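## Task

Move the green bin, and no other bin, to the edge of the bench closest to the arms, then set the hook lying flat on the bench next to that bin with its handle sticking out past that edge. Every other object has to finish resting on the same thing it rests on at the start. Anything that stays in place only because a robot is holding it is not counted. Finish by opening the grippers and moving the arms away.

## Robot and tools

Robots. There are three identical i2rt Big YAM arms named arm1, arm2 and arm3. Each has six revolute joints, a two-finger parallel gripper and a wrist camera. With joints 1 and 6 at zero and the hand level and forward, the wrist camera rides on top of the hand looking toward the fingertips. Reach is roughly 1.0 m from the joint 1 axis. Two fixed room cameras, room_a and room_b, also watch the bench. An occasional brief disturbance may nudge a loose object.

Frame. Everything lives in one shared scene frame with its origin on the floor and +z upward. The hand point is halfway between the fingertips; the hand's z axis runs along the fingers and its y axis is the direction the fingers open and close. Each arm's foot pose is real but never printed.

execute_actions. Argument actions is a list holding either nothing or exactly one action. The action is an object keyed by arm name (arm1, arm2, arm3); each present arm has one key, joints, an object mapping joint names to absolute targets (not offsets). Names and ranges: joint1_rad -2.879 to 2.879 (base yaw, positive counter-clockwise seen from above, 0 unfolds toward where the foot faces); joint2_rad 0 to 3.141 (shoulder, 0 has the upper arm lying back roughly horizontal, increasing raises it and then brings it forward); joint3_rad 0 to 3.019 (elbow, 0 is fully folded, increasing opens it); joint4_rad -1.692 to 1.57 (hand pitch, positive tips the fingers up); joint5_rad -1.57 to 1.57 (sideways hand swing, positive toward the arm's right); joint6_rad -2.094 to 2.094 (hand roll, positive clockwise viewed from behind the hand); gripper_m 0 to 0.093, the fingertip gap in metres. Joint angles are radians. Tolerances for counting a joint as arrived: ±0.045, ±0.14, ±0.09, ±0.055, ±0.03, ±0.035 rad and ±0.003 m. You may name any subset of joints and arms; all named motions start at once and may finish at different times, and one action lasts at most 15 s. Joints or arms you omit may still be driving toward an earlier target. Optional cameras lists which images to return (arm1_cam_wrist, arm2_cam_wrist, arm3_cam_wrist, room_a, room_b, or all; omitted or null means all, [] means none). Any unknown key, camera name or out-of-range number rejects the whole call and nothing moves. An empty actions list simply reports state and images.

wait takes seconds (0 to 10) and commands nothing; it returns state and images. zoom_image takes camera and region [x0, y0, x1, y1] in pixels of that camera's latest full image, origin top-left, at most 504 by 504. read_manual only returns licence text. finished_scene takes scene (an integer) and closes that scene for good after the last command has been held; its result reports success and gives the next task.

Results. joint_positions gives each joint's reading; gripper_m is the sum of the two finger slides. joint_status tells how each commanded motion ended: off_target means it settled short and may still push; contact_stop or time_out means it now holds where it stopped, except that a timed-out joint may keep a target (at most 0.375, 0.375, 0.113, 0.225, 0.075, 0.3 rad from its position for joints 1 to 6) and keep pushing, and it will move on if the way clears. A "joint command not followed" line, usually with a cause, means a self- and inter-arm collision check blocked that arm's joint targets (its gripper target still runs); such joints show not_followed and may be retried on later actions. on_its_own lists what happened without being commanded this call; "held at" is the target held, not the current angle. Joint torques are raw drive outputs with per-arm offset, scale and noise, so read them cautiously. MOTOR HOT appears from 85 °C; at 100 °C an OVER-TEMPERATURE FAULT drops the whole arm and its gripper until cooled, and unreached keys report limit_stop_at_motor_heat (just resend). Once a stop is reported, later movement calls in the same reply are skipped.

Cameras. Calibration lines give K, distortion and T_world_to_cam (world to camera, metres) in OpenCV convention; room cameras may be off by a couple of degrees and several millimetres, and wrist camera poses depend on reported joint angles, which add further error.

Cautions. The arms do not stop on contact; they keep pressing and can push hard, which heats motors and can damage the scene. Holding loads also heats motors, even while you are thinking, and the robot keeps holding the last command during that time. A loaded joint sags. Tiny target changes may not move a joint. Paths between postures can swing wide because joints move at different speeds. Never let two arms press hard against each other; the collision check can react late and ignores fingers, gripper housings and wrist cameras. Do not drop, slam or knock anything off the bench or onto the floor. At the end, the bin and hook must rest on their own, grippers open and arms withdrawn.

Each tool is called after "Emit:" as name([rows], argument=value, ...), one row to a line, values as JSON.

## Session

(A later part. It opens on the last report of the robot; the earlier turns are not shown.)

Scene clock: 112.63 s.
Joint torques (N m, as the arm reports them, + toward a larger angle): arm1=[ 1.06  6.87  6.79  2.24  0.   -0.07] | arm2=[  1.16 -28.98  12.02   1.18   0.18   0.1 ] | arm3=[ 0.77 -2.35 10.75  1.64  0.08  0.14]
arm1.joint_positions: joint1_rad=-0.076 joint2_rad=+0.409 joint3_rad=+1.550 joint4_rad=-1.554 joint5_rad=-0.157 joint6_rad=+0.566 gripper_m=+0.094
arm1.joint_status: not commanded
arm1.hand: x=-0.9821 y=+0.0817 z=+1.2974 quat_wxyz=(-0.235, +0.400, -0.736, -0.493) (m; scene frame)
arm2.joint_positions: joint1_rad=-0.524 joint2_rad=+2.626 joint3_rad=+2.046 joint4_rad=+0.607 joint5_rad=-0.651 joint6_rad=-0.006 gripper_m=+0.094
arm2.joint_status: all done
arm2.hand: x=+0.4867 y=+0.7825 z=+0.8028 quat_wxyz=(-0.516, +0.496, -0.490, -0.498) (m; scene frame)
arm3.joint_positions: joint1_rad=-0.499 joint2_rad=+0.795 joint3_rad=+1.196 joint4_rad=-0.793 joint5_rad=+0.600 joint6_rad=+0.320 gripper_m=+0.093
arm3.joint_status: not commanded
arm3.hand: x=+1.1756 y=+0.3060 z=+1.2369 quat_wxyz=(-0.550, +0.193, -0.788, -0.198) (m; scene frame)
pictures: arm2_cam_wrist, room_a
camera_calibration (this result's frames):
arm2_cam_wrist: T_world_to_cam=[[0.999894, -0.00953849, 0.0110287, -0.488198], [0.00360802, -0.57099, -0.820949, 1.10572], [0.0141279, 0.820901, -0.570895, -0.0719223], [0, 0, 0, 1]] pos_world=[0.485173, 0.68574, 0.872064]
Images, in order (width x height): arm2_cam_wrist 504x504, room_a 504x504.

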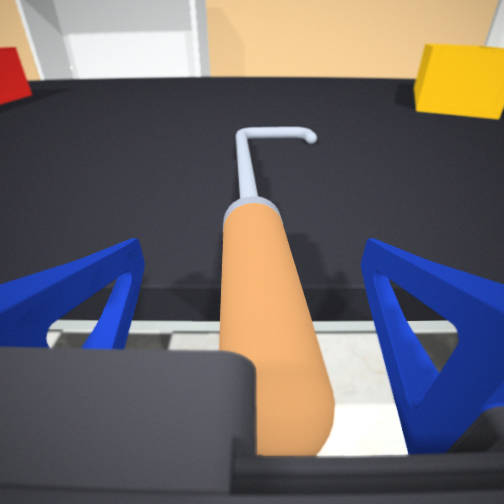

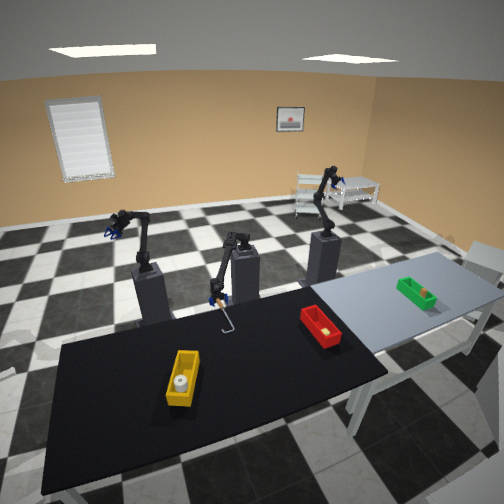

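Emit:
execute_actions([
  {"arm2":{"joints":{"joint3_rad":2.07,"joint4_rad":0.53}}},
], cameras=["arm2_cam_wrist"])

Emit:
execute_actions([
  {"arm2":{"joints":{"gripper_m":0.0}}},
], cameras=["arm2_cam_wrist"])

Emit:
execute_actions([
  {"arm2":{"joints":{"joint2_rad":2.45}}},
], cameras=["arm2_cam_wrist","room_b"])

Scene clock: 116.97 s.
Joint torques (N m, as the arm reports them, + toward a larger angle): arm1=[ 1.07  6.87  6.79  2.24  0.   -0.08] | arm2=[  0.93 -29.18  10.44   1.02   0.14   0.09] | arm3=[ 0.59 -1.64 10.85  1.62  0.06  0.1 ]
arm1.joint_positions: joint1_rad=-0.076 joint2_rad=+0.409 joint3_rad=+1.550 joint4_rad=-1.554 joint5_rad=-0.157 joint6_rad=+0.566 gripper_m=+0.094
arm1.joint_status: not commanded
arm1.hand: x=-0.9821 y=+0.0817 z=+1.2974 quat_wxyz=(-0.235, +0.400, -0.736, -0.493) (m; scene frame)
arm2.joint_positions: joint1_rad=-0.524 joint2_rad=+2.626 joint3_rad=+2.046 joint4_rad=+0.543 joint5_rad=-0.651 joint6_rad=-0.006 gripper_m=+0.094
arm2.joint_status: all done
arm2.hand: x=+0.4867 y=+0.7825 z=+0.7892 quat_wxyz=(-0.493, +0.499, -0.513, -0.495) (m; scene frame)
arm3.joint_positions: joint1_rad=-0.499 joint2_rad=+0.795 joint3_rad=+1.196 joint4_rad=-0.793 joint5_rad=+0.600 joint6_rad=+0.320 gripper_m=+0.093
arm3.joint_status: not commanded
arm3.hand: x=+1.1756 y=+0.3060 z=+1.2369 quat_wxyz=(-0.550, +0.193, -0.788, -0.198) (m; scene frame)
pictures: arm2_cam_wrist
camera_calibration (this result's frames):
arm2_cam_wrist: T_world_to_cam=[[0.999555, -0.00980406, -0.0281804, -0.456699], [-0.0282859, -0.611933, -0.790404, 1.11803], [-0.00949533, 0.790849, -0.611938, -0.0122895], [0, 0, 0, 1]] pos_world=[0.488004, 0.6894, 0.863303]
Images, in order (width x height): arm2_cam_wrist 504x504.

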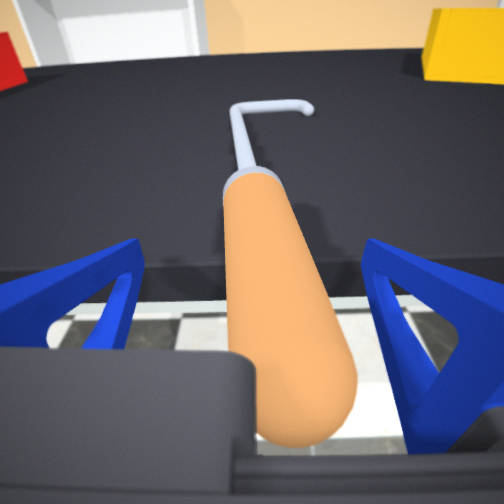

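Scene clock: 117.70 s.
Joint torques (N m, as the arm reports them, + toward a larger angle): arm1=[ 1.07  6.88  6.8   2.23  0.   -0.07] | arm2=[  0.83 -29.44  10.47   1.11   0.14   0.08] | arm3=[ 0.32 -2.07 10.74  1.69  0.    0.13]
arm1.joint_positions: joint1_rad=-0.076 joint2_rad=+0.409 joint3_rad=+1.550 joint4_rad=-1.554 joint5_rad=-0.157 joint6_rad=+0.566 gripper_m=+0.094
arm1.joint_status: not commanded
arm1.hand: x=-0.9821 y=+0.0817 z=+1.2974 quat_wxyz=(-0.235, +0.400, -0.736, -0.493) (m; scene frame)
arm2.joint_positions: joint1_rad=-0.523 joint2_rad=+2.626 joint3_rad=+2.046 joint4_rad=+0.542 joint5_rad=-0.651 joint6_rad=-0.006 gripper_m=+0.029
arm2.joint_status: gripper_m off_target (ended at +0.029, target +0.000)
arm2.hand: x=+0.4857 y=+0.7830 z=+0.7890 quat_wxyz=(-0.493, +0.499, -0.513, -0.495) (m; scene frame)
arm3.joint_positions: joint1_rad=-0.499 joint2_rad=+0.795 joint3_rad=+1.196 joint4_rad=-0.793 joint5_rad=+0.600 joint6_rad=+0.320 gripper_m=+0.093
arm3.joint_status: not commanded
arm3.hand: x=+1.1756 y=+0.3060 z=+1.2369 quat_wxyz=(-0.550, +0.193, -0.788, -0.198) (m; scene frame)
pictures: arm2_cam_wrist
camera_calibration (this result's frames):
arm2_cam_wrist: T_world_to_cam=[[0.999534, -0.00869217, -0.0292498, -0.455814], [-0.0284409, -0.612676, -0.789822, 1.11835], [-0.0110554, 0.790286, -0.612638, -0.0111248], [0, 0, 0, 1]] pos_world=[0.487286, 0.690013, 0.863147]
Images, in order (width x height): arm2_cam_wrist 504x504.

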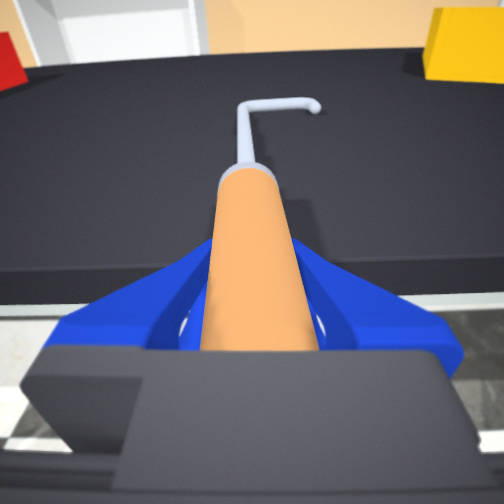

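Scene clock: 119.10 s.
Joint torques (N m, as the arm reports them, + toward a larger angle): arm1=[ 1.08  6.88  6.8   2.23  0.   -0.08] | arm2=[  0.76 -31.38  10.99   1.94   0.23   0.09] | arm3=[ 0.26 -2.12 10.84  1.54  0.06  0.11]
arm1.joint_positions: joint1_rad=-0.076 joint2_rad=+0.409 joint3_rad=+1.550 joint4_rad=-1.554 joint5_rad=-0.157 joint6_rad=+0.566 gripper_m=+0.094
arm1.joint_status: not commanded
arm1.hand: x=-0.9821 y=+0.0817 z=+1.2974 quat_wxyz=(-0.235, +0.400, -0.736, -0.493) (m; scene frame)
arm2.joint_positions: joint1_rad=-0.522 joint2_rad=+2.464 joint3_rad=+2.046 joint4_rad=+0.516 joint5_rad=-0.652 joint6_rad=-0.006 gripper_m=+0.029
arm2.joint_status: all done
arm2.hand: x=+0.4869 y=+0.7853 z=+0.9289 quat_wxyz=(-0.539, +0.493, -0.464, -0.501) (m; scene frame)
arm3.joint_positions: joint1_rad=-0.499 joint2_rad=+0.795 joint3_rad=+1.196 joint4_rad=-0.793 joint5_rad=+0.600 joint6_rad=+0.320 gripper_m=+0.093
arm3.joint_status: not commanded
arm3.hand: x=+1.1756 y=+0.3060 z=+1.2369 quat_wxyz=(-0.550, +0.193, -0.788, -0.198) (m; scene frame)
pictures: arm2_cam_wrist, room_b
camera_calibration (this result's frames):
arm2_cam_wrist: T_world_to_cam=[[0.998547, -0.00842175, 0.05323, -0.529174], [0.0409131, -0.524435, -0.850467, 1.18353], [0.0350781, 0.851409, -0.523329, -0.0805827], [0, 0, 0, 1]] pos_world=[0.48281, 0.684836, 0.992547]
Images, in order (width x height): arm2_cam_wrist 504x504, room_b 504x504.

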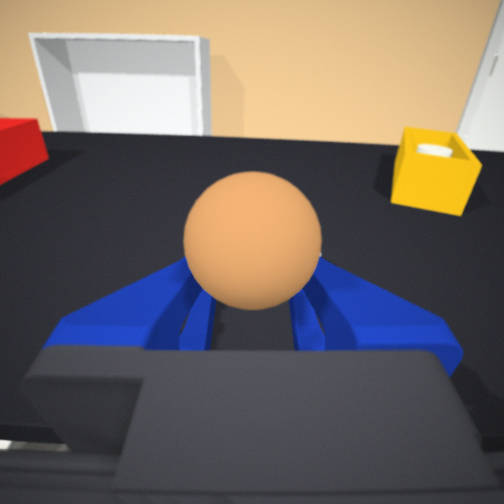

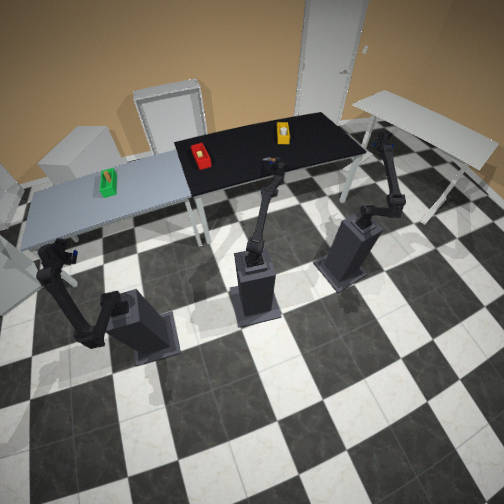

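Emit:
execute_actions([
  {"arm2":{"joints":{"joint2_rad":2.60,"joint4_rad":0.58}}},
], cameras=["arm2_cam_wrist"])

Emit:
execute_actions([
  {"arm2":{"joints":{"joint6_rad":-1.57}}},
], cameras=["arm2_cam_wrist","room_a"])

Emit:
execute_actions([
  {"arm2":{"joints":{"joint2_rad":2.42}}},
], cameras=["arm2_cam_wrist","room_a"])

Scene clock: 126.63 s.
Joint torques (N m, as the arm reports them, + toward a larger angle): arm1=[ 1.05  6.87  6.8   2.24  0.01 -0.07] | arm2=[  1.05 -29.78  10.61   1.73   0.09   0.08] | arm3=[ 1.07 -2.33 10.86  1.68  0.06  0.12]
arm1.joint_positions: joint1_rad=-0.076 joint2_rad=+0.409 joint3_rad=+1.550 joint4_rad=-1.554 joint5_rad=-0.157 joint6_rad=+0.566 gripper_m=+0.094
arm1.joint_status: not commanded
arm1.hand: x=-0.9821 y=+0.0817 z=+1.2974 quat_wxyz=(-0.235, +0.400, -0.736, -0.493) (m; scene frame)
arm2.joint_positions: joint1_rad=-0.522 joint2_rad=+2.590 joint3_rad=+2.046 joint4_rad=+0.571 joint5_rad=-0.649 joint6_rad=-0.005 gripper_m=+0.029
arm2.joint_status: all done
arm2.hand: x=+0.4870 y=+0.7852 z=+0.8279 quat_wxyz=(-0.516, +0.496, -0.490, -0.498) (m; scene frame)
arm3.joint_positions: joint1_rad=-0.499 joint2_rad=+0.795 joint3_rad=+1.196 joint4_rad=-0.793 joint5_rad=+0.600 joint6_rad=+0.320 gripper_m=+0.093
arm3.joint_status: not commanded
arm3.hand: x=+1.1756 y=+0.3060 z=+1.2369 quat_wxyz=(-0.550, +0.193, -0.788, -0.198) (m; scene frame)
pictures: arm2_cam_wrist
camera_calibration (this result's frames):
arm2_cam_wrist: T_world_to_cam=[[0.999904, -0.00951028, 0.0100756, -0.488041], [0.00284631, -0.570706, -0.82115, 1.12825], [0.0135596, 0.8211, -0.570624, -0.0599444], [0, 0, 0, 1]] pos_world=[0.485596, 0.68848, 0.897177]
Images, in order (width x height): arm2_cam_wrist 504x504.

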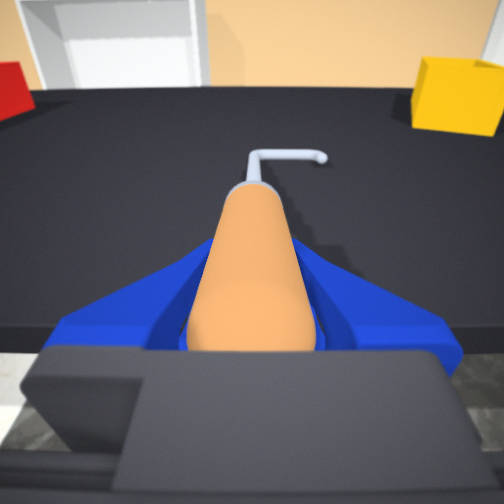

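Scene clock: 128.80 s.
Joint torques (N m, as the arm reports them, + toward a larger angle): arm1=[ 1.05  6.86  6.78  2.25  0.   -0.07] | arm2=[  0.45 -30.24  10.6    2.02   0.16  -0.04] | arm3=[ 0.16 -2.16 10.71  1.64  0.03  0.14]
arm1.joint_positions: joint1_rad=-0.076 joint2_rad=+0.409 joint3_rad=+1.550 joint4_rad=-1.554 joint5_rad=-0.157 joint6_rad=+0.566 gripper_m=+0.094
arm1.joint_status: not commanded
arm1.hand: x=-0.9821 y=+0.0817 z=+1.2974 quat_wxyz=(-0.235, +0.400, -0.736, -0.493) (m; scene frame)
arm2.joint_positions: joint1_rad=-0.519 joint2_rad=+2.598 joint3_rad=+2.046 joint4_rad=+0.564 joint5_rad=-0.651 joint6_rad=-1.552 gripper_m=+0.029
arm2.joint_status: all done
arm2.hand: x=+0.4843 y=+0.7862 z=+0.8188 quat_wxyz=(-0.712, +0.702, -0.006, -0.001) (m; scene frame)
arm3.joint_positions: joint1_rad=-0.499 joint2_rad=+0.795 joint3_rad=+1.196 joint4_rad=-0.793 joint5_rad=+0.600 joint6_rad=+0.320 gripper_m=+0.093
arm3.joint_status: not commanded
arm3.hand: x=+1.1756 y=+0.3060 z=+1.2369 quat_wxyz=(-0.550, +0.193, -0.788, -0.198) (m; scene frame)
pictures: arm2_cam_wrist, room_a
camera_calibration (this result's frames):
arm2_cam_wrist: T_world_to_cam=[[0.0234611, -0.012201, 0.99965, -0.820481], [0.800165, -0.599212, -0.0260928, 0.106612], [0.599321, 0.800497, -0.00429533, -0.797131], [0, 0, 0, 1]] pos_world=[0.41168, 0.691974, 0.819552]
Images, in order (width x height): arm2_cam_wrist 504x504, room_a 504x504.

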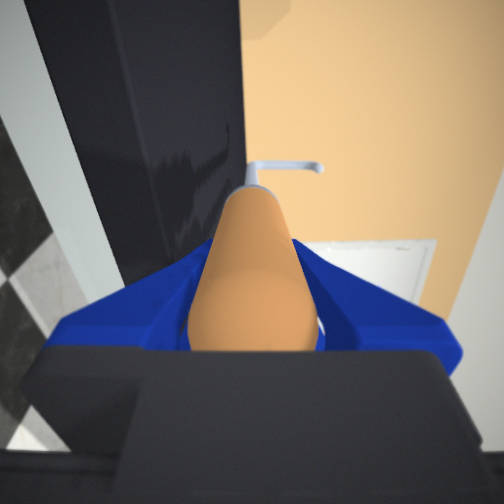

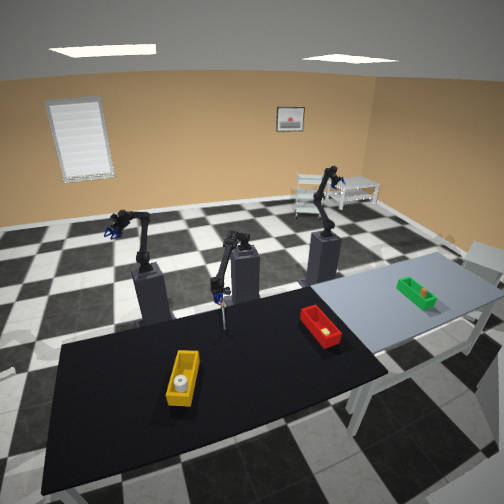

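Scene clock: 130.10 s.
Joint torques (N m, as the arm reports them, + toward a larger angle): arm1=[ 1.04  6.89  6.79  2.24  0.01 -0.07] | arm2=[  0.93 -31.35  11.38   2.29   0.24  -0.05] | arm3=[ 0.07 -1.9  10.88  1.7   0.04  0.12]
arm1.joint_positions: joint1_rad=-0.076 joint2_rad=+0.409 joint3_rad=+1.550 joint4_rad=-1.554 joint5_rad=-0.157 joint6_rad=+0.566 gripper_m=+0.094
arm1.joint_status: not commanded
arm1.hand: x=-0.9821 y=+0.0817 z=+1.2974 quat_wxyz=(-0.235, +0.400, -0.736, -0.493) (m; scene frame)
arm2.joint_positions: joint1_rad=-0.519 joint2_rad=+2.438 joint3_rad=+2.043 joint4_rad=+0.552 joint5_rad=-0.651 joint6_rad=-1.554 gripper_m=+0.029
arm2.joint_status: all done
arm2.hand: x=+0.4830 y=+0.7839 z=+0.9587 quat_wxyz=(-0.751, +0.659, +0.026, +0.031) (m; scene frame)
arm3.joint_positions: joint1_rad=-0.499 joint2_rad=+0.795 joint3_rad=+1.196 joint4_rad=-0.793 joint5_rad=+0.600 joint6_rad=+0.320 gripper_m=+0.093
arm3.joint_status: not commanded
arm3.hand: x=+1.1756 y=+0.3060 z=+1.2369 quat_wxyz=(-0.550, +0.193, -0.788, -0.198) (m; scene frame)
pictures: arm2_cam_wrist, room_a
camera_calibration (this result's frames):
arm2_cam_wrist: T_world_to_cam=[[-0.067439, -0.127596, 0.989531, -0.816272], [0.802079, -0.596802, -0.0222914, 0.103481], [0.593399, 0.792178, 0.14259, -0.925347], [0, 0, 0, 1]] pos_world=[0.411051, 0.690645, 0.941978]
Images, in order (width x height): arm2_cam_wrist 504x504, room_a 504x504.

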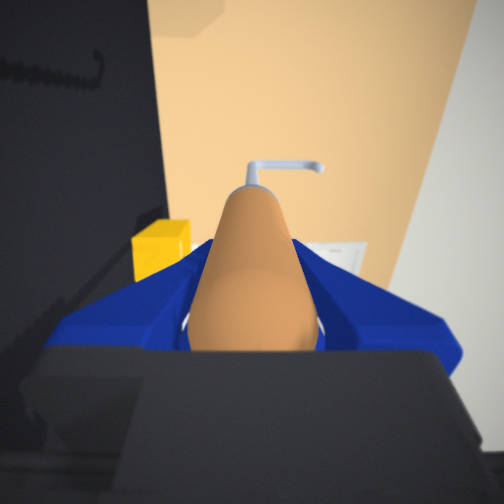

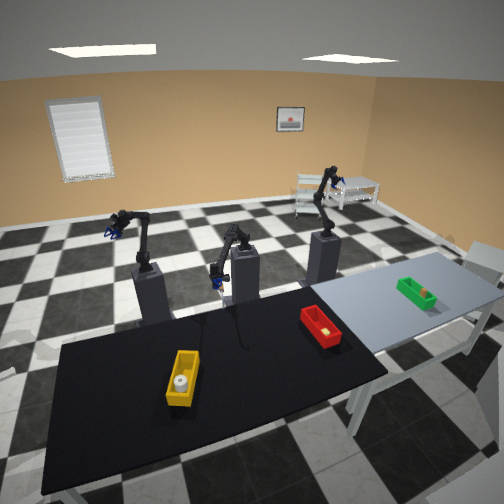

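Emit:
execute_actions([
  {"arm2":{"joints":{"joint1_rad":0.808,"joint5_rad":0.67}}},
], cameras=["arm2_cam_wrist","room_a","arm1_cam_wrist"])

Emit:
execute_actions([
  {"arm2":{"joints":{"joint2_rad":2.59,"joint4_rad":0.58}}},
], cameras=["arm2_cam_wrist","room_b"])

Scene clock: 140.07 s.
Joint torques (N m, as the arm reports them, + toward a larger angle): arm1=[ 1.09  6.86  6.79  2.25  0.   -0.07] | arm2=[  0.15 -31.8   11.38   2.38   0.04  -0.02] | arm3=[ 0.46 -1.87 10.87  1.64  0.04  0.14]
arm1.joint_positions: joint1_rad=-0.076 joint2_rad=+0.409 joint3_rad=+1.550 joint4_rad=-1.554 joint5_rad=-0.157 joint6_rad=+0.566 gripper_m=+0.094
arm1.joint_status: not commanded
arm1.hand: x=-0.9821 y=+0.0817 z=+1.2974 quat_wxyz=(-0.235, +0.400, -0.736, -0.493) (m; scene frame)
arm2.joint_positions: joint1_rad=+0.809 joint2_rad=+2.438 joint3_rad=+2.043 joint4_rad=+0.552 joint5_rad=+0.671 joint6_rad=-1.556 gripper_m=+0.029
arm2.joint_status: all done
arm2.hand: x=-0.4782 y=+0.7792 z=+0.9568 quat_wxyz=(-0.750, +0.659, -0.039, -0.039) (m; scene frame)
arm3.joint_positions: joint1_rad=-0.499 joint2_rad=+0.795 joint3_rad=+1.196 joint4_rad=-0.793 joint5_rad=+0.600 joint6_rad=+0.320 gripper_m=+0.093
arm3.joint_status: not commanded
arm3.hand: x=+1.1756 y=+0.3060 z=+1.2369 quat_wxyz=(-0.550, +0.193, -0.788, -0.198) (m; scene frame)
pictures: arm1_cam_wrist, arm2_cam_wrist, room_a
camera_calibration (this result's frames):
arm2_cam_wrist: T_world_to_cam=[[0.123442, -0.125948, 0.984327, -0.784841], [0.794786, -0.581393, -0.174063, 1.00129], [0.594204, 0.803815, 0.0283334, -0.250312], [0, 0, 0, 1]] pos_world=[-0.550191, 0.684498, 0.95392]
Images, in order (width x height): arm1_cam_wrist 504x504, arm2_cam_wrist 504x504, room_a 504x504.

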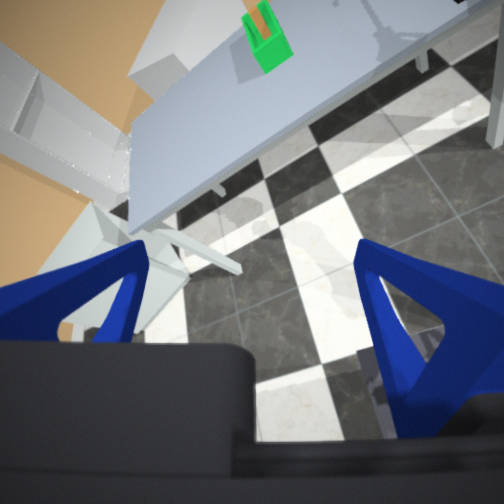

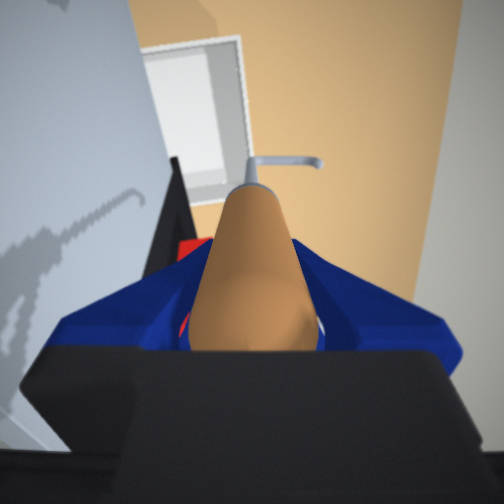

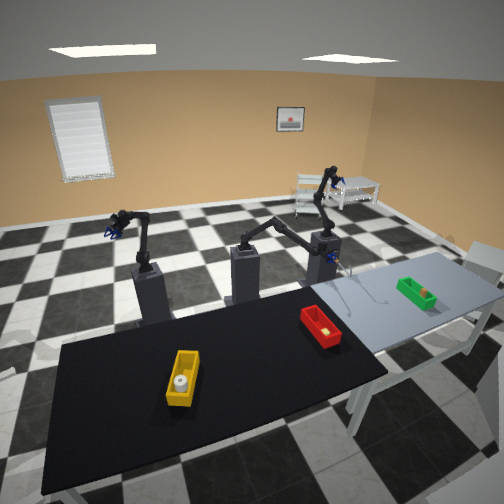

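Scene clock: 141.20 s.
Joint torques (N m, as the arm reports them, + toward a larger angle): arm1=[ 1.09  6.87  6.79  2.24  0.01 -0.07] | arm2=[  0.54 -32.95  10.67   1.84   0.1    0.01] | arm3=[ 0.35 -2.31 10.86  1.61  0.06  0.11]
arm1.joint_positions: joint1_rad=-0.076 joint2_rad=+0.409 joint3_rad=+1.550 joint4_rad=-1.554 joint5_rad=-0.157 joint6_rad=+0.566 gripper_m=+0.094
arm1.joint_status: not commanded
arm1.hand: x=-0.9821 y=+0.0817 z=+1.2974 quat_wxyz=(-0.235, +0.400, -0.736, -0.493) (m; scene frame)
arm2.joint_positions: joint1_rad=+0.808 joint2_rad=+2.618 joint3_rad=+2.043 joint4_rad=+0.570 joint5_rad=+0.671 joint6_rad=-1.559 gripper_m=+0.029
arm2.joint_status: all done
arm2.hand: x=-0.4767 y=+0.7808 z=+0.7995 quat_wxyz=(-0.708, +0.706, -0.004, -0.002) (m; scene frame)
arm3.joint_positions: joint1_rad=-0.499 joint2_rad=+0.795 joint3_rad=+1.196 joint4_rad=-0.793 joint5_rad=+0.600 joint6_rad=+0.320 gripper_m=+0.093
arm3.joint_status: not commanded
arm3.hand: x=+1.1756 y=+0.3060 z=+1.2369 quat_wxyz=(-0.550, +0.193, -0.788, -0.198) (m; scene frame)
pictures: arm2_cam_wrist, room_b
camera_calibration (this result's frames):
arm2_cam_wrist: T_world_to_cam=[[0.0207951, 0.000609997, 0.999784, -0.79003], [0.803137, -0.59557, -0.0163415, 0.86255], [0.595432, 0.803303, -0.0128748, -0.214131], [0, 0, 0, 1]] pos_world=[-0.548817, 0.686203, 0.801198]
Images, in order (width x height): arm2_cam_wrist 504x504, room_b 504x504.

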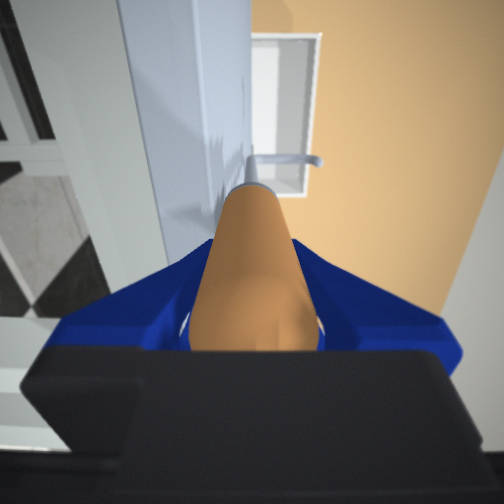

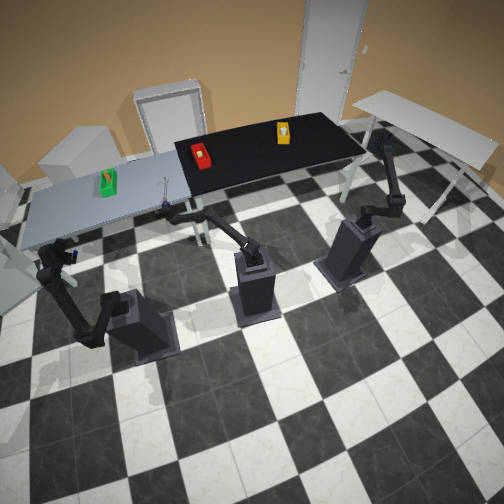

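Same height, it seems. Roll flat.

Emit:
execute_actions([
  {"arm2":{"joints":{"joint6_rad":0}}},
], cameras=["arm2_cam_wrist"])

Emit:
execute_actions([
  {"arm2":{"joints":{"joint4_rad":0.52}}},
], cameras=["arm2_cam_wrist"])

Scene clock: 145.13 s.
Joint torques (N m, as the arm reports them, + toward a larger angle): arm1=[ 1.05  6.84  6.79  2.24  0.   -0.08] | arm2=[  1.1  -31.37  10.77   1.67  -0.26   0.14] | arm3=[ 0.25 -2.03 10.59  1.57  0.06  0.13]
arm1.joint_positions: joint1_rad=-0.076 joint2_rad=+0.409 joint3_rad=+1.550 joint4_rad=-1.554 joint5_rad=-0.157 joint6_rad=+0.566 gripper_m=+0.094
arm1.joint_status: not commanded
arm1.hand: x=-0.9821 y=+0.0817 z=+1.2974 quat_wxyz=(-0.235, +0.400, -0.736, -0.493) (m; scene frame)
arm2.joint_positions: joint1_rad=+0.802 joint2_rad=+2.600 joint3_rad=+2.043 joint4_rad=+0.574 joint5_rad=+0.681 joint6_rad=-0.015 gripper_m=+0.029
arm2.joint_status: all done
arm2.hand: x=-0.4710 y=+0.7846 z=+0.8166 quat_wxyz=(-0.511, +0.492, -0.498, -0.499) (m; scene frame)
arm3.joint_positions: joint1_rad=-0.499 joint2_rad=+0.795 joint3_rad=+1.196 joint4_rad=-0.793 joint5_rad=+0.600 joint6_rad=+0.320 gripper_m=+0.093
arm3.joint_status: not commanded
arm3.hand: x=+1.1756 y=+0.3060 z=+1.2369 quat_wxyz=(-0.550, +0.193, -0.788, -0.198) (m; scene frame)
pictures: arm2_cam_wrist
camera_calibration (this result's frames):
arm2_cam_wrist: T_world_to_cam=[[0.999853, -0.01545, -0.00737867, 0.488891], [-0.0149443, -0.57719, -0.816473, 1.11419], [0.00835564, 0.816464, -0.577336, -0.046236], [0, 0, 0, 1]] pos_world=[-0.471782, 0.688403, 0.88662]
Images, in order (width x height): arm2_cam_wrist 504x504.

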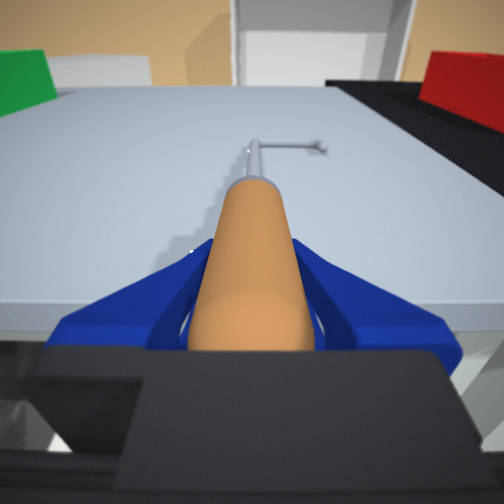

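Scene clock: 145.80 s.
Joint torques (N m, as the arm reports them, + toward a larger angle): arm1=[ 1.05  6.86  6.79  2.24  0.   -0.08] | arm2=[  0.99 -31.32  10.7    1.07  -0.15   0.15] | arm3=[ 0.36 -2.42 10.69  1.73  0.03  0.11]
arm1.joint_positions: joint1_rad=-0.076 joint2_rad=+0.409 joint3_rad=+1.550 joint4_rad=-1.554 joint5_rad=-0.157 joint6_rad=+0.566 gripper_m=+0.094
arm1.joint_status: not commanded
arm1.hand: x=-0.9821 y=+0.0817 z=+1.2974 quat_wxyz=(-0.235, +0.400, -0.736, -0.493) (m; scene frame)
arm2.joint_positions: joint1_rad=+0.802 joint2_rad=+2.600 joint3_rad=+2.043 joint4_rad=+0.533 joint5_rad=+0.678 joint6_rad=-0.011 gripper_m=+0.029
arm2.joint_status: all done
arm2.hand: x=-0.4714 y=+0.7846 z=+0.8081 quat_wxyz=(-0.508, +0.506, -0.500, -0.486) (m; scene frame)
arm3.joint_positions: joint1_rad=-0.499 joint2_rad=+0.795 joint3_rad=+1.196 joint4_rad=-0.793 joint5_rad=+0.600 joint6_rad=+0.320 gripper_m=+0.093
arm3.joint_status: not commanded
arm3.hand: x=+1.1756 y=+0.3060 z=+1.2369 quat_wxyz=(-0.550, +0.193, -0.788, -0.198) (m; scene frame)
pictures: arm2_cam_wrist
camera_calibration (this result's frames):
arm2_cam_wrist: T_world_to_cam=[[0.999819, -0.0128674, 0.0139884, 0.469943], [0.00339741, -0.603134, -0.797632, 1.12106], [0.0187004, 0.797536, -0.602982, -0.0107029], [0, 0, 0, 1]] pos_world=[-0.473467, 0.690732, 0.881166]
Images, in order (width x height): arm2_cam_wrist 504x504.

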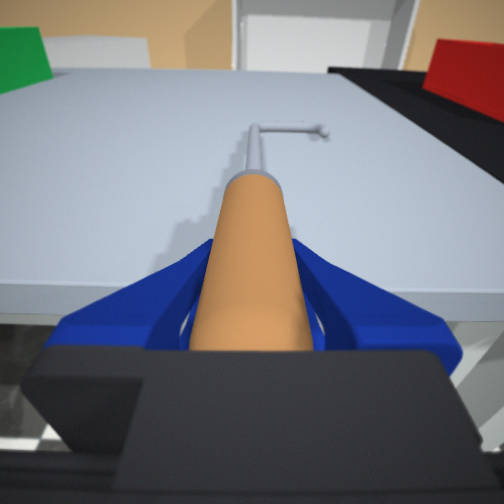

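Emit:
execute_actions([
  {"arm2":{"joints":{"joint2_rad":2.63,"joint4_rad":0.56}}},
], cameras=["arm2_cam_wrist"])

Scene clock: 148.00 s.
Joint torques (N m, as the arm reports them, + toward a larger angle): arm1=[ 1.08  6.85  6.8   2.24  0.01 -0.08] | arm2=[  1.08 -27.45  10.81   2.16  -0.14   0.14] | arm3=[ 0.23 -2.27 10.76  1.6   0.03  0.1 ]
arm1.joint_positions: joint1_rad=-0.076 joint2_rad=+0.409 joint3_rad=+1.550 joint4_rad=-1.554 joint5_rad=-0.157 joint6_rad=+0.566 gripper_m=+0.094
arm1.joint_status: not commanded
arm1.hand: x=-0.9821 y=+0.0817 z=+1.2974 quat_wxyz=(-0.235, +0.400, -0.736, -0.493) (m; scene frame)
arm2.joint_positions: joint1_rad=+0.802 joint2_rad=+2.600 joint3_rad=+2.043 joint4_rad=+0.539 joint5_rad=+0.678 joint6_rad=-0.010 gripper_m=+0.029
arm2.joint_status: all done
arm2.hand: x=-0.4715 y=+0.7846 z=+0.8094 quat_wxyz=(-0.508, +0.504, -0.500, -0.488) (m; scene frame)
arm3.joint_positions: joint1_rad=-0.499 joint2_rad=+0.795 joint3_rad=+1.196 joint4_rad=-0.793 joint5_rad=+0.600 joint6_rad=+0.320 gripper_m=+0.093
arm3.joint_status: not commanded
arm3.hand: x=+1.1756 y=+0.3060 z=+1.2369 quat_wxyz=(-0.550, +0.193, -0.788, -0.198) (m; scene frame)
pictures: arm2_cam_wrist
camera_calibration (this result's frames):
arm2_cam_wrist: T_world_to_cam=[[0.999874, -0.0125155, 0.00978972, 0.473158], [0.000336664, -0.599287, -0.800534, 1.11997], [0.015886, 0.800437, -0.599207, -0.0166069], [0, 0, 0, 1]] pos_world=[-0.473211, 0.690395, 0.881988]
Images, in order (width x height): arm2_cam_wrist 504x504.

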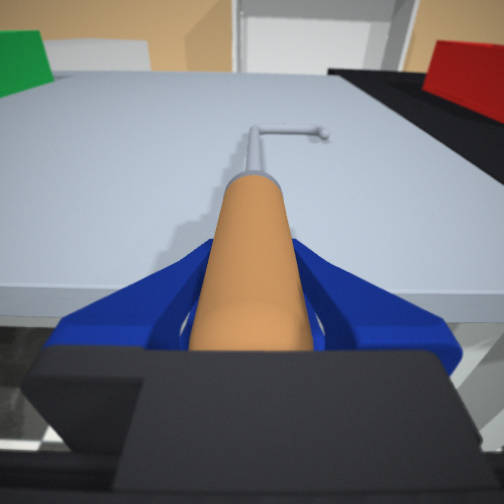

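Emit:
execute_actions([
  {"arm2":{"joints":{"joint2_rad":2.65}}},
], cameras=["arm2_cam_wrist"])

Scene clock: 150.50 s.
Joint torques (N m, as the arm reports them, + toward a larger angle): arm1=[ 1.07  6.88  6.79  2.24  0.   -0.08] | arm2=[  1.03 -28.04  10.63   1.98  -0.1    0.13] | arm3=[ 0.07 -2.11 10.72  1.62  0.03  0.07]
arm1.joint_positions: joint1_rad=-0.076 joint2_rad=+0.409 joint3_rad=+1.550 joint4_rad=-1.554 joint5_rad=-0.157 joint6_rad=+0.566 gripper_m=+0.094
arm1.joint_status: not commanded
arm1.hand: x=-0.9821 y=+0.0817 z=+1.2974 quat_wxyz=(-0.235, +0.400, -0.736, -0.493) (m; scene frame)
arm2.joint_positions: joint1_rad=+0.802 joint2_rad=+2.616 joint3_rad=+2.043 joint4_rad=+0.544 joint5_rad=+0.677 joint6_rad=-0.010 gripper_m=+0.029
arm2.joint_status: all done
arm2.hand: x=-0.4709 y=+0.7837 z=+0.7955 quat_wxyz=(-0.507, +0.508, -0.500, -0.485) (m; scene frame)
arm3.joint_positions: joint1_rad=-0.499 joint2_rad=+0.795 joint3_rad=+1.196 joint4_rad=-0.793 joint5_rad=+0.600 joint6_rad=+0.320 gripper_m=+0.093
arm3.joint_status: not commanded
arm3.hand: x=+1.1756 y=+0.3060 z=+1.2369 quat_wxyz=(-0.550, +0.193, -0.788, -0.198) (m; scene frame)
pictures: arm2_cam_wrist
camera_calibration (this result's frames):
arm2_cam_wrist: T_world_to_cam=[[0.999802, -0.0113193, 0.0163948, 0.466468], [0.00616551, -0.606728, -0.794886, 1.11236], [0.0189447, 0.794829, -0.606538, -0.0125881], [0, 0, 0, 1]] pos_world=[-0.472995, 0.690186, 0.868917]
Images, in order (width x height): arm2_cam_wrist 504x504.

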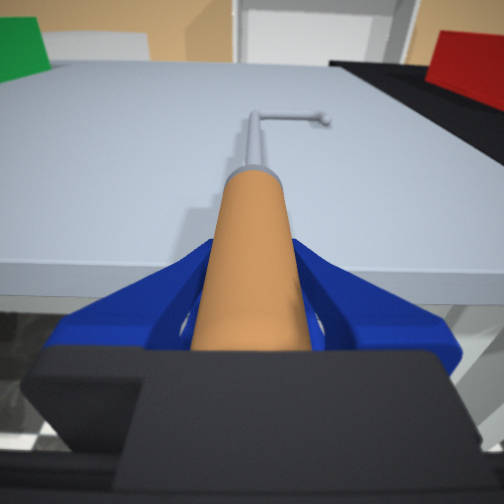

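Emit:
execute_actions([
  {"arm2":{"joints":{"gripper_m":0.093}}},
], cameras=[])

Emit:
execute_actions([
  {"arm2":{"joints":{"joint2_rad":2.3}}},
], cameras=[])

Emit:
execute_actions([
  {"arm2":{"joints":{"joint1_rad":-0.3,"joint2_rad":0.8,"joint3_rad":1.2,"joint4_rad":-0.8,"joint5_rad":0}}},
], cameras=[])

Emit:
execute_actions([
  {"arm1":{"joints":{"joint1_rad":-0.632,"joint2_rad":2.45,"joint3_rad":2.12,"joint4_rad":0.51,"joint5_rad":-0.675,"joint6_rad":0}}},
], cameras=["arm1_cam_wrist"])

Emit:
execute_actions([
  {"arm1":{"joints":{"joint2_rad":2.57}}},
], cameras=["arm1_cam_wrist"])

Scene clock: 157.07 s.
Joint torques (N m, as the arm reports them, + toward a larger angle): arm1=[ 1.05  6.87  6.8   2.24  0.   -0.08] | arm2=[  1.06 -27.59  10.66   2.01   0.04   0.12] | arm3=[ 0.54 -2.3  10.85  1.57  0.04  0.11]
arm1.joint_positions: joint1_rad=-0.076 joint2_rad=+0.409 joint3_rad=+1.550 joint4_rad=-1.554 joint5_rad=-0.157 joint6_rad=+0.566 gripper_m=+0.094
arm1.joint_status: not commanded
arm1.hand: x=-0.9821 y=+0.0817 z=+1.2974 quat_wxyz=(-0.235, +0.400, -0.736, -0.493) (m; scene frame)
arm2.joint_positions: joint1_rad=+0.802 joint2_rad=+2.616 joint3_rad=+2.043 joint4_rad=+0.544 joint5_rad=+0.673 joint6_rad=-0.009 gripper_m=+0.093
arm2.joint_status: all done
arm2.hand: x=-0.4716 y=+0.7838 z=+0.7954 quat_wxyz=(-0.506, +0.509, -0.500, -0.486) (m; scene frame)
arm3.joint_positions: joint1_rad=-0.499 joint2_rad=+0.795 joint3_rad=+1.196 joint4_rad=-0.793 joint5_rad=+0.600 joint6_rad=+0.320 gripper_m=+0.093
arm3.joint_status: not commanded
arm3.hand: x=+1.1756 y=+0.3060 z=+1.2369 quat_wxyz=(-0.550, +0.193, -0.788, -0.198) (m; scene frame)
pictures: none
No camera images: the call's "cameras" was empty. Leave "cameras" out to get every camera's image.

Scene clock: 158.80 s.
Joint torques (N m, as the arm reports them, + toward a larger angle): arm1=[ 1.06  6.86  6.79  2.24  0.   -0.08] | arm2=[  1.05 -26.8    9.81   1.23  -0.09   0.11] | arm3=[-0.29 -2.01 10.68  1.51  0.05  0.11]
arm1.joint_positions: joint1_rad=-0.076 joint2_rad=+0.409 joint3_rad=+1.550 joint4_rad=-1.554 joint5_rad=-0.157 joint6_rad=+0.566 gripper_m=+0.094
arm1.joint_status: not commanded
arm1.hand: x=-0.9821 y=+0.0817 z=+1.2974 quat_wxyz=(-0.235, +0.400, -0.736, -0.493) (m; scene frame)
arm2.joint_positions: joint1_rad=+0.802 joint2_rad=+2.277 joint3_rad=+2.068 joint4_rad=+0.562 joint5_rad=+0.672 joint6_rad=-0.009 gripper_m=+0.093
arm2.joint_status: all done
arm2.hand: x=-0.4579 y=+0.7622 z=+1.1147 quat_wxyz=(-0.513, +0.368, -0.476, -0.612) (m; scene frame)
arm3.joint_positions: joint1_rad=-0.499 joint2_rad=+0.795 joint3_rad=+1.196 joint4_rad=-0.793 joint5_rad=+0.600 joint6_rad=+0.320 gripper_m=+0.093
arm3.joint_status: not commanded
arm3.hand: x=+1.1756 y=+0.3060 z=+1.2369 quat_wxyz=(-0.550, +0.193, -0.788, -0.198) (m; scene frame)
pictures: none
No camera images: the call's "cameras" was empty. Leave "cameras" out to get every camera's image.

Scene clock: 160.67 s.
Joint torques (N m, as the arm reports them, + toward a larger angle): arm1=[ 1.05  6.89  6.78  2.24  0.   -0.08] | arm2=[ 0.22 -3.63  8.57  1.24  0.06  0.08] | arm3=[ 0.33 -1.97 10.67  1.62  0.06  0.11]
arm1.joint_positions: joint1_rad=-0.076 joint2_rad=+0.409 joint3_rad=+1.550 joint4_rad=-1.554 joint5_rad=-0.157 joint6_rad=+0.566 gripper_m=+0.094
arm1.joint_status: not commanded
arm1.hand: x=-0.9821 y=+0.0817 z=+1.2974 quat_wxyz=(-0.235, +0.400, -0.736, -0.493) (m; scene frame)
arm2.joint_positions: joint1_rad=-0.298 joint2_rad=+0.790 joint3_rad=+1.213 joint4_rad=-0.789 joint5_rad=+0.002 joint6_rad=-0.005 gripper_m=+0.093
arm2.joint_status: all done
arm2.hand: x=+0.1667 y=+0.3399 z=+1.2615 quat_wxyz=(-0.481, +0.442, -0.693, -0.304) (m; scene frame)
arm3.joint_positions: joint1_rad=-0.499 joint2_rad=+0.795 joint3_rad=+1.196 joint4_rad=-0.793 joint5_rad=+0.600 joint6_rad=+0.320 gripper_m=+0.093
arm3.joint_status: not commanded
arm3.hand: x=+1.1756 y=+0.3060 z=+1.2369 quat_wxyz=(-0.550, +0.193, -0.788, -0.198) (m; scene frame)
pictures: none
No camera images: the call's "cameras" was empty. Leave "cameras" out to get every camera's image.

Scene clock: 162.80 s.
Joint torques (N m, as the arm reports them, + toward a larger angle): arm1=[  0.3  -25.65  12.67   2.66  -0.08  -0.1 ] | arm2=[ 0.59 -3.67  8.52  1.23  0.05  0.09] | arm3=[ 0.64 -2.48 10.79  1.55  0.04  0.1 ]
arm1.joint_positions: joint1_rad=-0.626 joint2_rad=+2.473 joint3_rad=+2.079 joint4_rad=+0.493 joint5_rad=-0.672 joint6_rad=+0.007 gripper_m=+0.094
arm1.joint_status: all done
arm1.hand: x=-0.4784 y=+0.7832 z=+0.8883 quat_wxyz=(-0.530, +0.499, -0.465, -0.504) (m; scene frame)
arm2.joint_positions: joint1_rad=-0.298 joint2_rad=+0.790 joint3_rad=+1.213 joint4_rad=-0.789 joint5_rad=+0.002 joint6_rad=-0.005 gripper_m=+0.093
arm2.joint_status: not commanded
arm2.hand: x=+0.1667 y=+0.3399 z=+1.2615 quat_wxyz=(-0.481, +0.442, -0.693, -0.304) (m; scene frame)
arm3.joint_positions: joint1_rad=-0.499 joint2_rad=+0.795 joint3_rad=+1.196 joint4_rad=-0.793 joint5_rad=+0.600 joint6_rad=+0.320 gripper_m=+0.093
arm3.joint_status: not commanded
arm3.hand: x=+1.1756 y=+0.3060 z=+1.2369 quat_wxyz=(-0.550, +0.193, -0.788, -0.198) (m; scene frame)
pictures: arm1_cam_wrist
camera_calibration (this result's frames):
arm1_cam_wrist: T_world_to_cam=[[0.998519, 0.0153556, 0.0521887, 0.423265], [0.0526923, -0.511537, -0.857644, 1.1955], [0.0135268, 0.859124, -0.511589, -0.0841843], [0, 0, 0, 1]] pos_world=[-0.484494, 0.67737, 0.960159]
Images, in order (width x height): arm1_cam_wrist 504x504.

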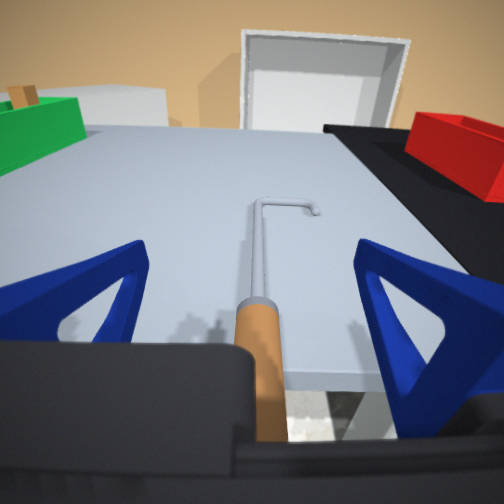

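Scene clock: 164.23 s.
Joint torques (N m, as the arm reports them, + toward a larger angle): arm1=[  0.31 -24.07  12.11   2.59  -0.11  -0.1 ] | arm2=[ 0.22 -3.6   8.54  1.2   0.06  0.09] | arm3=[-0.01 -2.28 10.65  1.78 -0.01  0.11]
arm1.joint_positions: joint1_rad=-0.626 joint2_rad=+2.571 joint3_rad=+2.081 joint4_rad=+0.497 joint5_rad=-0.672 joint6_rad=+0.007 gripper_m=+0.094
arm1.joint_status: all done
arm1.hand: x=-0.4769 y=+0.7838 z=+0.8023 quat_wxyz=(-0.499, +0.503, -0.498, -0.500) (m; scene frame)
arm2.joint_positions: joint1_rad=-0.298 joint2_rad=+0.790 joint3_rad=+1.213 joint4_rad=-0.789 joint5_rad=+0.002 joint6_rad=-0.005 gripper_m=+0.093
arm2.joint_status: not commanded
arm2.hand: x=+0.1667 y=+0.3399 z=+1.2615 quat_wxyz=(-0.481, +0.442, -0.693, -0.304) (m; scene frame)
arm3.joint_positions: joint1_rad=-0.499 joint2_rad=+0.795 joint3_rad=+1.196 joint4_rad=-0.793 joint5_rad=+0.600 joint6_rad=+0.320 gripper_m=+0.093
arm3.joint_status: not commanded
arm3.hand: x=+1.1756 y=+0.3060 z=+1.2369 quat_wxyz=(-0.550, +0.193, -0.788, -0.198) (m; scene frame)
pictures: arm1_cam_wrist
camera_calibration (this result's frames):
arm1_cam_wrist: T_world_to_cam=[[0.999854, 0.0161933, -0.00543036, 0.472467], [0.00480997, -0.572045, -0.820208, 1.11648], [-0.0163883, 0.820063, -0.572039, -0.0639061], [0, 0, 0, 1]] pos_world=[-0.478816, 0.683434, 0.881757]
Images, in order (width x height): arm1_cam_wrist 504x504.

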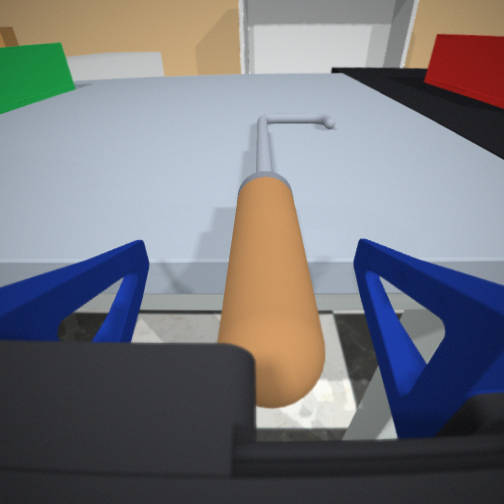

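Emit:
execute_actions([
  {"arm1":{"joints":{"joint4_rad":0.46}}},
], cameras=[])

Emit:
execute_actions([
  {"arm1":{"joints":{"gripper_m":0}}},
], cameras=["arm1_cam_wrist"])

Emit:
execute_actions([
  {"arm1":{"joints":{"joint2_rad":2.48,"joint4_rad":0.43}}},
], cameras=["arm1_cam_wrist"])

Emit:
execute_actions([
  {"arm1":{"joints":{"joint6_rad":1.57}}},
], cameras=["arm1_cam_wrist","room_a"])

Scene clock: 170.27 s.
Joint torques (N m, as the arm reports them, + toward a larger angle): arm1=[  0.25 -24.41  12.2    1.41  -0.12  -0.1 ] | arm2=[ 0.49 -3.63  8.57  1.23  0.06  0.08] | arm3=[-0.31 -1.99 10.74  1.57  0.04  0.13]
arm1.joint_positions: joint1_rad=-0.626 joint2_rad=+2.571 joint3_rad=+2.081 joint4_rad=+0.470 joint5_rad=-0.672 joint6_rad=+0.007 gripper_m=+0.094
arm1.joint_status: all done
arm1.hand: x=-0.4769 y=+0.7837 z=+0.7966 quat_wxyz=(-0.489, +0.504, -0.507, -0.499) (m; scene frame)
arm2.joint_positions: joint1_rad=-0.298 joint2_rad=+0.790 joint3_rad=+1.213 joint4_rad=-0.789 joint5_rad=+0.002 joint6_rad=-0.005 gripper_m=+0.093
arm2.joint_status: not commanded
arm2.hand: x=+0.1667 y=+0.3399 z=+1.2615 quat_wxyz=(-0.481, +0.442, -0.693, -0.304) (m; scene frame)
arm3.joint_positions: joint1_rad=-0.499 joint2_rad=+0.795 joint3_rad=+1.196 joint4_rad=-0.793 joint5_rad=+0.600 joint6_rad=+0.320 gripper_m=+0.093
arm3.joint_status: not commanded
arm3.hand: x=+1.1756 y=+0.3060 z=+1.2369 quat_wxyz=(-0.550, +0.193, -0.788, -0.198) (m; scene frame)
pictures: none
No camera images: the call's "cameras" was empty. Leave "cameras" out to get every camera's image.

Scene clock: 171.00 s.
Joint torques (N m, as the arm reports them, + toward a larger angle): arm1=[  0.34 -23.94  12.11   1.43  -0.07  -0.06] | arm2=[ 0.48 -3.62  8.6   1.23  0.05  0.07] | arm3=[ 0.79 -2.08 10.83  1.73  0.03  0.11]
arm1.joint_positions: joint1_rad=-0.627 joint2_rad=+2.571 joint3_rad=+2.081 joint4_rad=+0.469 joint5_rad=-0.673 joint6_rad=+0.003 gripper_m=+0.029
arm1.joint_status: gripper_m off_target (ended at +0.029, target +0.000)
arm1.hand: x=-0.4766 y=+0.7833 z=+0.7964 quat_wxyz=(-0.490, +0.505, -0.507, -0.498) (m; scene frame)
arm2.joint_positions: joint1_rad=-0.298 joint2_rad=+0.790 joint3_rad=+1.213 joint4_rad=-0.789 joint5_rad=+0.002 joint6_rad=-0.005 gripper_m=+0.093
arm2.joint_status: not commanded
arm2.hand: x=+0.1667 y=+0.3399 z=+1.2615 quat_wxyz=(-0.481, +0.442, -0.693, -0.304) (m; scene frame)
arm3.joint_positions: joint1_rad=-0.499 joint2_rad=+0.795 joint3_rad=+1.196 joint4_rad=-0.793 joint5_rad=+0.600 joint6_rad=+0.320 gripper_m=+0.093
arm3.joint_status: not commanded
arm3.hand: x=+1.1756 y=+0.3060 z=+1.2369 quat_wxyz=(-0.550, +0.193, -0.788, -0.198) (m; scene frame)
pictures: arm1_cam_wrist
camera_calibration (this result's frames):
arm1_cam_wrist: T_world_to_cam=[[0.999676, 0.0164672, -0.019415, 0.482931], [-0.00595873, -0.590094, -0.807313, 1.11014], [-0.0247509, 0.807167, -0.589804, -0.0466287], [0, 0, 0, 1]] pos_world=[-0.477313, 0.68477, 0.878103]
Images, in order (width x height): arm1_cam_wrist 504x504.

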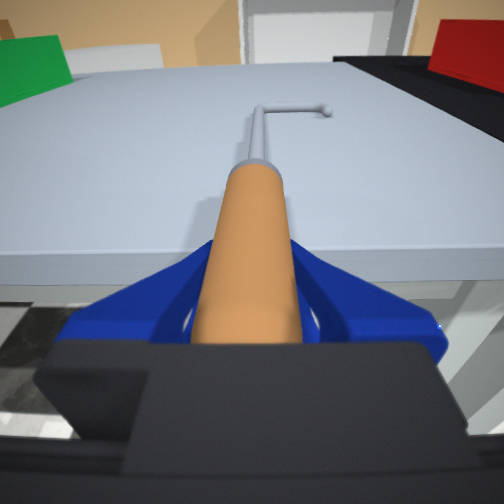

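Scene clock: 171.77 s.
Joint torques (N m, as the arm reports them, + toward a larger angle): arm1=[  0.34 -28.73  12.22   2.23  -0.04  -0.01] | arm2=[ 0.3  -3.41  8.54  1.24  0.04  0.09] | arm3=[ 0.06 -2.48 10.78  1.59  0.06  0.08]
arm1.joint_positions: joint1_rad=-0.627 joint2_rad=+2.544 joint3_rad=+2.081 joint4_rad=+0.423 joint5_rad=-0.674 joint6_rad=-0.001 gripper_m=+0.029
arm1.joint_status: all done
arm1.hand: x=-0.4765 y=+0.7838 z=+0.8113 quat_wxyz=(-0.484, +0.507, -0.512, -0.497) (m; scene frame)
arm2.joint_positions: joint1_rad=-0.298 joint2_rad=+0.790 joint3_rad=+1.213 joint4_rad=-0.789 joint5_rad=+0.002 joint6_rad=-0.005 gripper_m=+0.093
arm2.joint_status: not commanded
arm2.hand: x=+0.1667 y=+0.3399 z=+1.2615 quat_wxyz=(-0.481, +0.442, -0.693, -0.304) (m; scene frame)
arm3.joint_positions: joint1_rad=-0.499 joint2_rad=+0.795 joint3_rad=+1.196 joint4_rad=-0.793 joint5_rad=+0.600 joint6_rad=+0.320 gripper_m=+0.093
arm3.joint_status: not commanded
arm3.hand: x=+1.1756 y=+0.3060 z=+1.2369 quat_wxyz=(-0.550, +0.193, -0.788, -0.198) (m; scene frame)
pictures: arm1_cam_wrist
camera_calibration (this result's frames):
arm1_cam_wrist: T_world_to_cam=[[0.999509, 0.0168718, -0.0264085, 0.488404], [-0.0109473, -0.601627, -0.798702, 1.12218], [-0.0293636, 0.798599, -0.601146, -0.0244903], [0, 0, 0, 1]] pos_world=[-0.476598, 0.686453, 0.894467]
Images, in order (width x height): arm1_cam_wrist 504x504.

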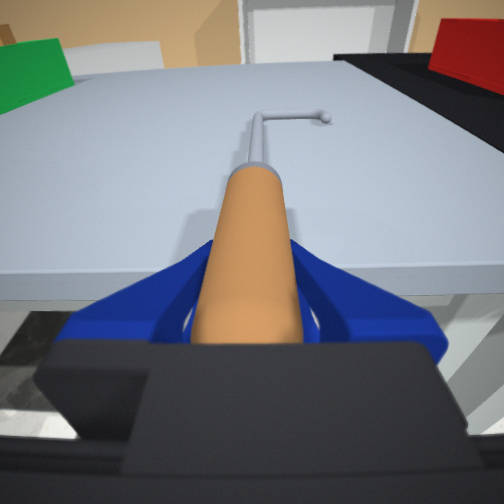

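Scene clock: 174.13 s.
Joint torques (N m, as the arm reports them, + toward a larger angle): arm1=[  0.35 -25.12  12.14   1.65  -0.03   0.29] | arm2=[ 0.35 -3.79  8.56  1.22  0.05  0.08] | arm3=[ 0.53 -1.98 10.79  1.69  0.04  0.12]
arm1.joint_positions: joint1_rad=-0.627 joint2_rad=+2.495 joint3_rad=+2.086 joint4_rad=+0.436 joint5_rad=-0.673 joint6_rad=+1.536 gripper_m=+0.028
arm1.joint_status: all done
arm1.hand: x=-0.4763 y=+0.7846 z=+0.8604 quat_wxyz=(-0.018, +0.023, -0.702, -0.712) (m; scene frame)
arm2.joint_positions: joint1_rad=-0.298 joint2_rad=+0.790 joint3_rad=+1.213 joint4_rad=-0.789 joint5_rad=+0.002 joint6_rad=-0.005 gripper_m=+0.093
arm2.joint_status: not commanded
arm2.hand: x=+0.1667 y=+0.3399 z=+1.2615 quat_wxyz=(-0.481, +0.442, -0.693, -0.304) (m; scene frame)
arm3.joint_positions: joint1_rad=-0.499 joint2_rad=+0.795 joint3_rad=+1.196 joint4_rad=-0.793 joint5_rad=+0.600 joint6_rad=+0.320 gripper_m=+0.093
arm3.joint_status: not commanded
arm3.hand: x=+1.1756 y=+0.3060 z=+1.2369 quat_wxyz=(-0.550, +0.193, -0.788, -0.198) (m; scene frame)
pictures: arm1_cam_wrist, room_a
camera_calibration (this result's frames):
arm1_cam_wrist: T_world_to_cam=[[0.0487405, 0.0233551, -0.998538, 0.867978], [-0.815315, -0.576561, -0.0532824, 0.117718], [-0.576963, 0.81672, -0.0090601, -0.780096], [0, 0, 0, 1]] pos_world=[-0.396415, 0.68472, 0.865914]
Images, in order (width x height): arm1_cam_wrist 504x504, room_a 504x504.

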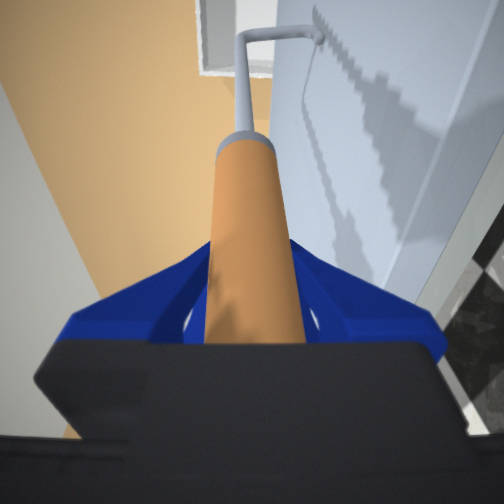

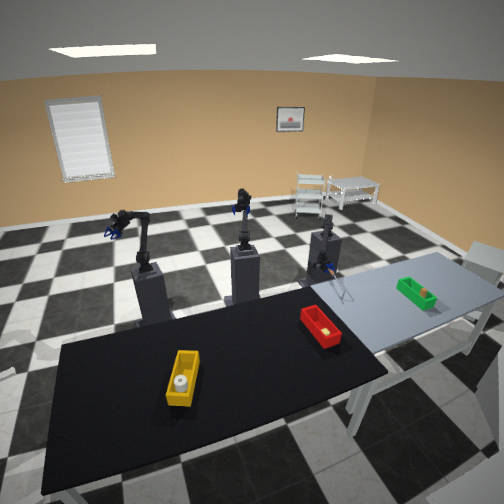

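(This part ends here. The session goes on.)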